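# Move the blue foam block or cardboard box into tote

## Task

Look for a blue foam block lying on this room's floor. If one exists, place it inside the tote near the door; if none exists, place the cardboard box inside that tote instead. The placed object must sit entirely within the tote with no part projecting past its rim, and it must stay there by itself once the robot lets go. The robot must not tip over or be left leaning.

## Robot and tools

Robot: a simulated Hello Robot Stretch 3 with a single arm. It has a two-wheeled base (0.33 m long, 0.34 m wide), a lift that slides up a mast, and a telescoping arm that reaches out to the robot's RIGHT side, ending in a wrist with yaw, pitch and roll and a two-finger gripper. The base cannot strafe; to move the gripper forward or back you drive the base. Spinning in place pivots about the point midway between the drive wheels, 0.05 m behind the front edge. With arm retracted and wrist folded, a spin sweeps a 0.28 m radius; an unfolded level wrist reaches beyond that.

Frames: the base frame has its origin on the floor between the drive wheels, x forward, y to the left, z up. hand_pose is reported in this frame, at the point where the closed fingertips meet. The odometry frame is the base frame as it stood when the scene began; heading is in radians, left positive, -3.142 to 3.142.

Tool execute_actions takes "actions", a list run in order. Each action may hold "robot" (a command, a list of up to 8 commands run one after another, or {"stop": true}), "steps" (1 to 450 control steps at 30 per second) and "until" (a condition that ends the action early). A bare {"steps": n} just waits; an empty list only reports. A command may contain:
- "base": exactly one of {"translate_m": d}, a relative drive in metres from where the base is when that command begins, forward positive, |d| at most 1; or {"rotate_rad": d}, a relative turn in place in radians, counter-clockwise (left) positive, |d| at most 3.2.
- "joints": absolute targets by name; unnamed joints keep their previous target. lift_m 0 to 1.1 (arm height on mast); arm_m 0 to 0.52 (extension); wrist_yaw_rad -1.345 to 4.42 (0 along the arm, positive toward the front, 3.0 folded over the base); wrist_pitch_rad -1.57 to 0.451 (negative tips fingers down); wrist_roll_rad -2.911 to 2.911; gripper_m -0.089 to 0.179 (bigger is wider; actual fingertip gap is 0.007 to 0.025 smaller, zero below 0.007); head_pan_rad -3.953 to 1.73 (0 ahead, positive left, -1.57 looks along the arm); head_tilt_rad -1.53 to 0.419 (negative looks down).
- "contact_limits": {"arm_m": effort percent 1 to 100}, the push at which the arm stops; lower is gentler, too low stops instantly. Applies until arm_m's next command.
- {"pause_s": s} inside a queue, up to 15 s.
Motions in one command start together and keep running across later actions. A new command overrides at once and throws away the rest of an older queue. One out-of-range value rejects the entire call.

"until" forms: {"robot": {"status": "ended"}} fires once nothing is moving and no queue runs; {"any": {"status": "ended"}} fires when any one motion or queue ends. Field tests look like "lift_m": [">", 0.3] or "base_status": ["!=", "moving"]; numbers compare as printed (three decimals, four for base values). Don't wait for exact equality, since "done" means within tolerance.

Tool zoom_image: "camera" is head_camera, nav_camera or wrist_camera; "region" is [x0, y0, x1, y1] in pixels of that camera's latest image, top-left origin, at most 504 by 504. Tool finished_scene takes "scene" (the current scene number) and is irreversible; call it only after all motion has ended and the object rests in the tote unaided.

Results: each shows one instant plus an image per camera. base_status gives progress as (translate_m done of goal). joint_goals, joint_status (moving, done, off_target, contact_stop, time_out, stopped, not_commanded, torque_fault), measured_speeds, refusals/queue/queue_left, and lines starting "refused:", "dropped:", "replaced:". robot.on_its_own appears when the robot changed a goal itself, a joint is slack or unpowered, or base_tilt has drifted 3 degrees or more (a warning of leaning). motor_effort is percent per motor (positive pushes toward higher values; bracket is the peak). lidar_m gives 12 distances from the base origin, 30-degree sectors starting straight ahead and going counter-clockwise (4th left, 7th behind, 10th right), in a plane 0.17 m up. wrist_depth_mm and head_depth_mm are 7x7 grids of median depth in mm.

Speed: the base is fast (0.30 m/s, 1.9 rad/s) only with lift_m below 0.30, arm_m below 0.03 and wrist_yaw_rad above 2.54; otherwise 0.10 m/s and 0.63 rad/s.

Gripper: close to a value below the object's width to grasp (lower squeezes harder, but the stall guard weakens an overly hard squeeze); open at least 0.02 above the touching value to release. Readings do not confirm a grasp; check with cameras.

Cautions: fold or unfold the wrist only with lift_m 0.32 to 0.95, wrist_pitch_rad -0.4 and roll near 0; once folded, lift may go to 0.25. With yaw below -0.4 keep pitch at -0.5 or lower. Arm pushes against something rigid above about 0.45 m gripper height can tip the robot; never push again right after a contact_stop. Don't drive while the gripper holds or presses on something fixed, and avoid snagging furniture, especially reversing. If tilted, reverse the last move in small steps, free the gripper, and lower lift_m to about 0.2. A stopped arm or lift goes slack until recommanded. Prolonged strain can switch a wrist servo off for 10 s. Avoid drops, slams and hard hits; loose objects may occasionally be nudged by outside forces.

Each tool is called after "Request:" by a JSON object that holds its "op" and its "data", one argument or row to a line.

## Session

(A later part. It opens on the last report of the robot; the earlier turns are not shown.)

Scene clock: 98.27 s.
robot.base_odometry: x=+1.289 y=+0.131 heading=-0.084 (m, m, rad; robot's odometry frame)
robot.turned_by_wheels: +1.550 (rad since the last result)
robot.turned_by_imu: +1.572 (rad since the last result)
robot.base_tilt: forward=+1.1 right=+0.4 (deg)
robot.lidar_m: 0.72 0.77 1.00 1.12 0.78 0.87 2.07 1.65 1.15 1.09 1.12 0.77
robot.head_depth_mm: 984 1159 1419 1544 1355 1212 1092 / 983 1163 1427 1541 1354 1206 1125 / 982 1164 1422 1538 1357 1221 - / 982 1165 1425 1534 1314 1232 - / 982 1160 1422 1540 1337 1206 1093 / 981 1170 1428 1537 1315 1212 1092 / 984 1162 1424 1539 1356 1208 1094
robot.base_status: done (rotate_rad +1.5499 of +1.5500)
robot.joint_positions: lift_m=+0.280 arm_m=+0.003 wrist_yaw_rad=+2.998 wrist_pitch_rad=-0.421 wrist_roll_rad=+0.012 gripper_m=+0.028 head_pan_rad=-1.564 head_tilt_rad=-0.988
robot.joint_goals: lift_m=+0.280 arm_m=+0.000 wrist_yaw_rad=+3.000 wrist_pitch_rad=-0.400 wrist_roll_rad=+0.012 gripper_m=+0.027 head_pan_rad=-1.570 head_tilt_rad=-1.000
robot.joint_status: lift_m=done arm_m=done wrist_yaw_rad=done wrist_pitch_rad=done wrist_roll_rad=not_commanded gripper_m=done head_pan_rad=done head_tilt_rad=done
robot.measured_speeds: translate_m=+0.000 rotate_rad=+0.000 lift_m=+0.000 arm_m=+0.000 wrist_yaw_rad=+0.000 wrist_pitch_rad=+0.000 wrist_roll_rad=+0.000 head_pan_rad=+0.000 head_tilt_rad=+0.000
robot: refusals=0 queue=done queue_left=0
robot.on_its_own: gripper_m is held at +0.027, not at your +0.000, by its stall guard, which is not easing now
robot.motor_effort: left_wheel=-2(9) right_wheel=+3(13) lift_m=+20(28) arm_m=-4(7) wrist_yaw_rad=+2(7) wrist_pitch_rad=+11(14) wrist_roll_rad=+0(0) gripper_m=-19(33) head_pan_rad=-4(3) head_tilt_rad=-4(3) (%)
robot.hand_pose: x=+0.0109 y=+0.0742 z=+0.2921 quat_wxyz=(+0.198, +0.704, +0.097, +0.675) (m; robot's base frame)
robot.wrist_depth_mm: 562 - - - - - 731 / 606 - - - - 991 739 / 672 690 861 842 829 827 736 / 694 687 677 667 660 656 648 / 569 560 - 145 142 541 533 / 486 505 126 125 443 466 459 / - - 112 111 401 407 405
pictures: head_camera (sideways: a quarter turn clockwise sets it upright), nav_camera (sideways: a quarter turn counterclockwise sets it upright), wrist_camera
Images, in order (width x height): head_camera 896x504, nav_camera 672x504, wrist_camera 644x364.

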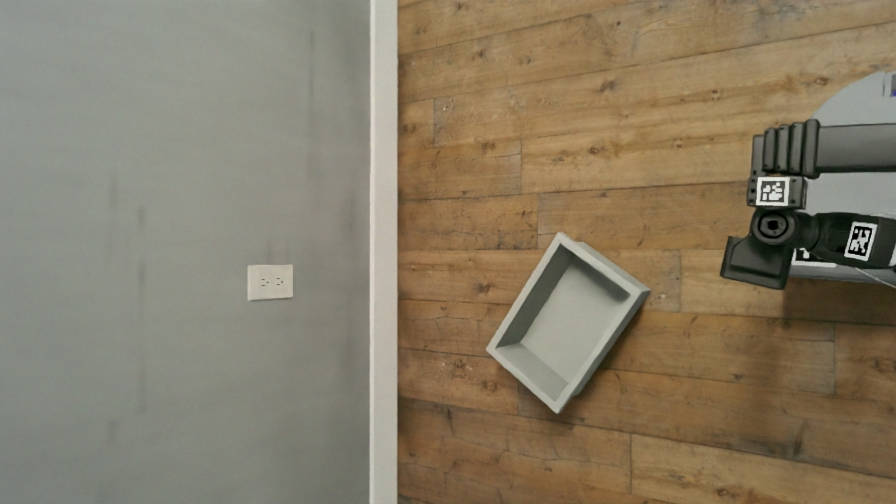

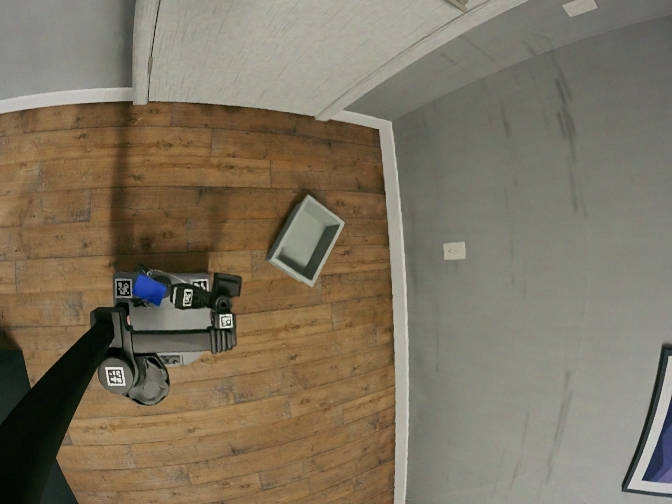

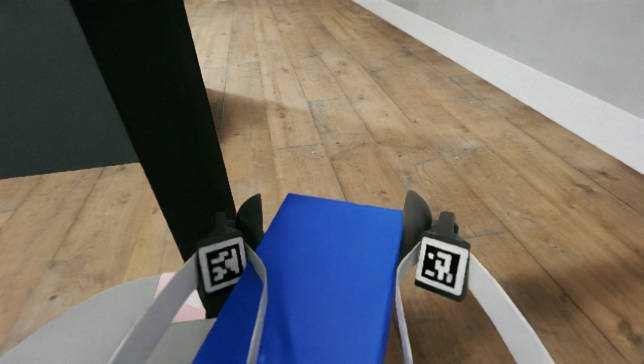

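Request:
{"op": "execute_actions", "data": {
  "actions": [
    {"robot":[{"base":{"translate_m":0.22}},{"joints":{"lift_m":0.4}},{"joints":{"wrist_yaw_rad":0.0}},{"joints":{"wrist_pitch_rad":-1.2,"arm_m":0.37,"lift_m":0.3}}],"steps":450,"until":{"robot":{"status":"ended"}}}
  ]
}}

Scene clock: 109.00 s.
robot.base_odometry: x=+1.508 y=+0.113 heading=-0.084 (m, m, rad; robot's odometry frame)
robot.turned_by_wheels: +0.000 (rad since the last result)
robot.turned_by_imu: +0.000 (rad since the last result)
robot.base_tilt: forward=+1.1 right=+0.5 (deg)
robot.lidar_m: 0.51 0.51 0.71 1.67 0.80 0.89 2.11 1.63 1.13 0.56 0.77 0.54
robot.head_depth_mm: 969 1144 1405 1538 1352 1208 1089 / 969 1147 1398 1554 1349 1205 1124 / 968 1150 1409 1562 1324 1206 - / 970 1146 1402 1538 1306 1202 - / 969 1147 1413 1534 1355 1209 1094 / 968 1142 1406 1542 1353 1207 1091 / 970 1148 1366 1478 1332 1205 1095
robot.base_status: done (translate_m +0.2200 of +0.2200)
robot.joint_positions: lift_m=+0.300 arm_m=+0.370 wrist_yaw_rad=+0.001 wrist_pitch_rad=-1.201 wrist_roll_rad=+0.012 gripper_m=+0.028 head_pan_rad=-1.564 head_tilt_rad=-0.988
robot.joint_goals: lift_m=+0.300 arm_m=+0.370 wrist_yaw_rad=+0.000 wrist_pitch_rad=-1.200 wrist_roll_rad=+0.012 gripper_m=+0.027 head_pan_rad=-1.570 head_tilt_rad=-1.000
robot.joint_status: lift_m=done arm_m=done wrist_yaw_rad=done wrist_pitch_rad=done wrist_roll_rad=not_commanded gripper_m=done head_pan_rad=done head_tilt_rad=done
robot.measured_speeds: translate_m=+0.000 rotate_rad=+0.000 lift_m=+0.000 arm_m=+0.000 wrist_yaw_rad=+0.000 wrist_pitch_rad=+0.000 wrist_roll_rad=+0.000 head_pan_rad=+0.000 head_tilt_rad=+0.000
robot: refusals=0 queue=done queue_left=0
robot.on_its_own: gripper_m is held at +0.027, not at your +0.000, by its stall guard, which is not easing now
robot.motor_effort: left_wheel=-2(6) right_wheel=+3(9) lift_m=+20(26) arm_m=+5(5) wrist_yaw_rad=-2(7) wrist_pitch_rad=+1(12) wrist_roll_rad=+0(0) gripper_m=-20(22) head_pan_rad=-4(3) head_tilt_rad=-4(4) (%)
robot.hand_pose: x=-0.0215 y=-0.5848 z=+0.1913 quat_wxyz=(+0.580, +0.397, -0.586, -0.402) (m; robot's base frame)
robot.wrist_depth_mm: 396 391 390 387 378 378 372 / 384 381 377 278 371 371 365 / 380 374 294 329 257 359 358 / 369 365 302 356 317 255 351 / 364 358 291 145 142 303 247 / 353 350 128 125 335 277 244 / 346 343 116 110 331 276 326
pictures: head_camera (sideways: a quarter turn clockwise sets it upright), nav_camera (sideways: a quarter turn counterclockwise sets it upright), wrist_camera
Images, in order (width x height): head_camera 896x504, nav_camera 672x504, wrist_camera 644x364.

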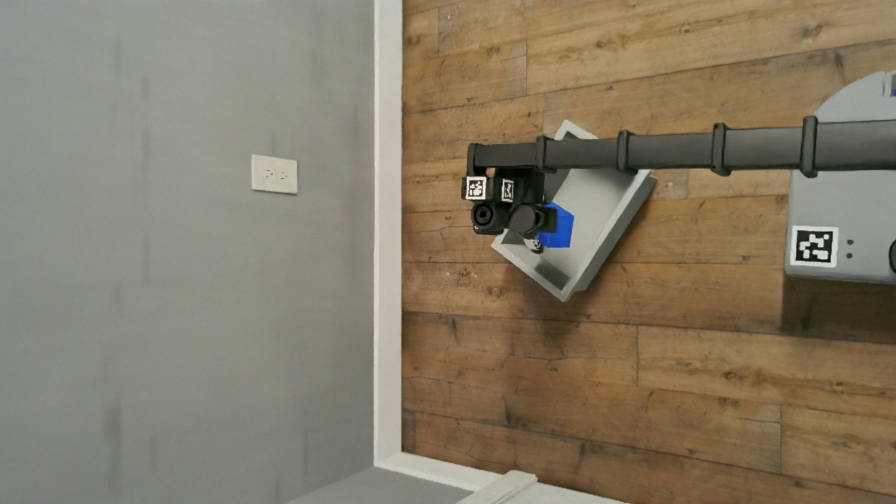

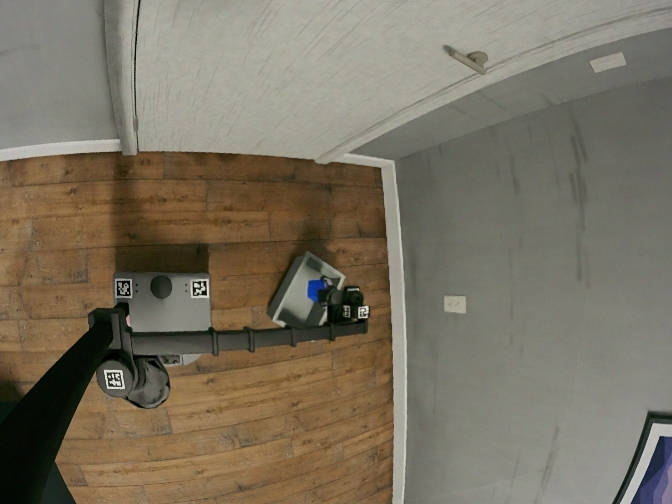

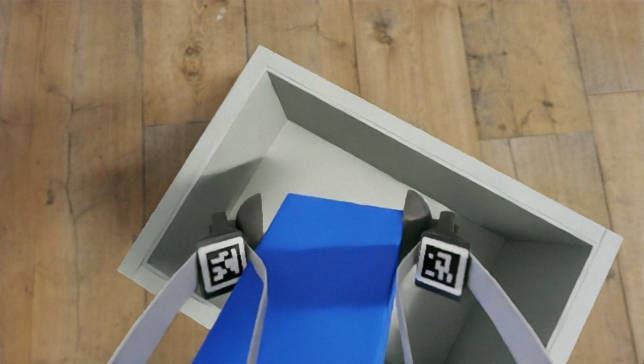

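Request:
{"op": "execute_actions", "data": {
  "actions": [
    {"robot":[{"base":{"translate_m":-0.04},"joints":{"arm_m":0.355}},{"joints":{"lift_m":0.19}},{"joints":{"gripper_m":0.11}},{"joints":{"lift_m":0.4}}],"steps":450,"until":{"robot":{"status":"ended"}}}
  ]
}}

Scene clock: 116.73 s.
robot.base_odometry: x=+1.469 y=+0.116 heading=-0.084 (m, m, rad; robot's odometry frame)
robot.turned_by_wheels: +0.000 (rad since the last result)
robot.turned_by_imu: -0.001 (rad since the last result)
robot.base_tilt: forward=+1.1 right=+0.6 (deg)
robot.lidar_m: 0.55 0.55 0.76 1.81 0.79 0.88 2.11 1.63 1.14 1.08 0.83 0.58
robot.head_depth_mm: 969 1153 1411 1539 1358 1211 1090 / 972 1150 1399 1546 1356 1206 1120 / 974 1152 1404 1594 1305 1209 - / 972 1147 1412 1552 1311 1206 - / 975 1150 1413 1533 1332 1212 1093 / 971 1147 1419 1537 1352 1212 1092 / 974 1153 1411 1517 1359 1210 1096
robot.base_status: done (translate_m -0.0400 of -0.0400)
robot.joint_positions: lift_m=+0.400 arm_m=+0.355 wrist_yaw_rad=+0.001 wrist_pitch_rad=-1.201 wrist_roll_rad=+0.012 gripper_m=+0.110 head_pan_rad=-1.564 head_tilt_rad=-0.988
robot.joint_goals: lift_m=+0.400 arm_m=+0.355 wrist_yaw_rad=+0.000 wrist_pitch_rad=-1.200 wrist_roll_rad=+0.012 gripper_m=+0.110 head_pan_rad=-1.570 head_tilt_rad=-1.000
robot.joint_status: lift_m=done arm_m=done wrist_yaw_rad=done wrist_pitch_rad=done wrist_roll_rad=not_commanded gripper_m=done head_pan_rad=done head_tilt_rad=done
robot.measured_speeds: translate_m=+0.000 rotate_rad=+0.000 lift_m=+0.000 arm_m=+0.000 wrist_yaw_rad=+0.000 wrist_pitch_rad=+0.000 wrist_roll_rad=+0.000 head_pan_rad=+0.000 head_tilt_rad=+0.000
robot: refusals=0 queue=done queue_left=0
robot.motor_effort: left_wheel=-1(5) right_wheel=+3(5) lift_m=+26(26) arm_m=-4(7) wrist_yaw_rad=-2(2) wrist_pitch_rad=+1(1) wrist_roll_rad=+0(0) gripper_m=+0(80) head_pan_rad=-3(4) head_tilt_rad=-4(4) (%)
robot.hand_pose: x=-0.0215 y=-0.5705 z=+0.2909 quat_wxyz=(+0.580, +0.398, -0.586, -0.402) (m; robot's base frame)
robot.wrist_depth_mm: 504 503 496 490 487 484 482 / 491 491 485 481 474 470 466 / 484 478 413 464 465 459 453 / 473 468 450 458 451 450 446 / 462 460 450 404 442 439 436 / 452 449 383 433 427 434 432 / 442 442 437 353 370 423 418
pictures: head_camera (sideways: a quarter turn clockwise sets it upright), nav_camera (sideways: a quarter turn counterclockwise sets it upright), wrist_camera
Images, in order (width x height): head_camera 896x504, nav_camera 672x504, wrist_camera 644x364.

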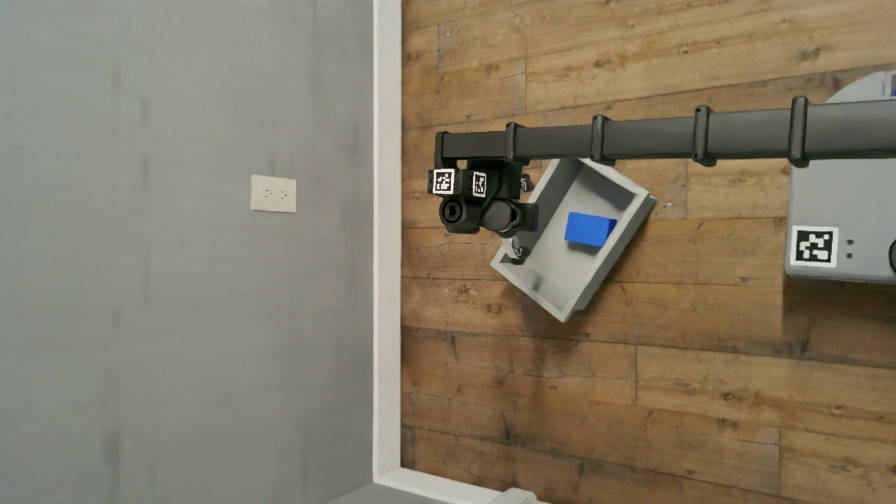

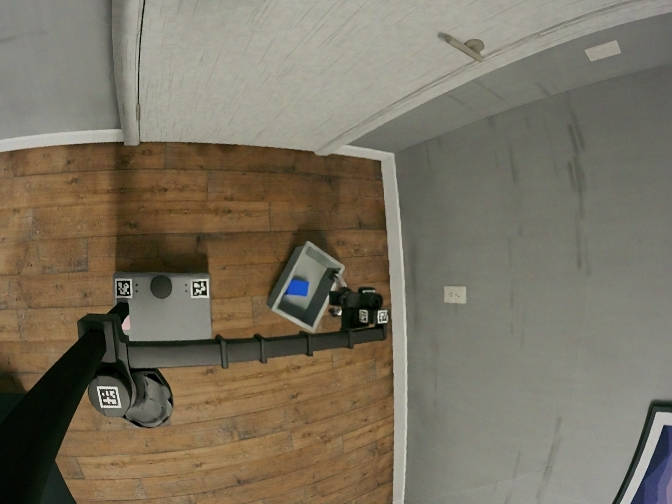

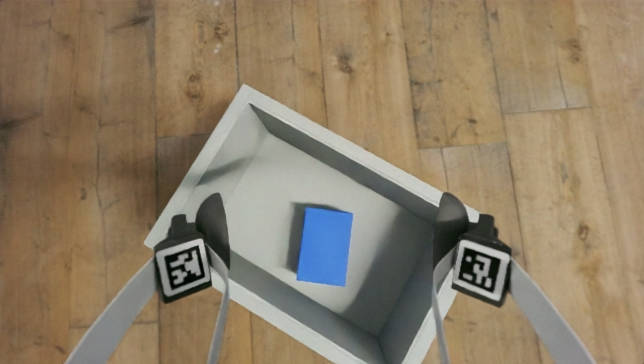

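Request:
{"op": "finished_scene", "data": {
  "scene": 2
}}

The scene is finished: the task was done.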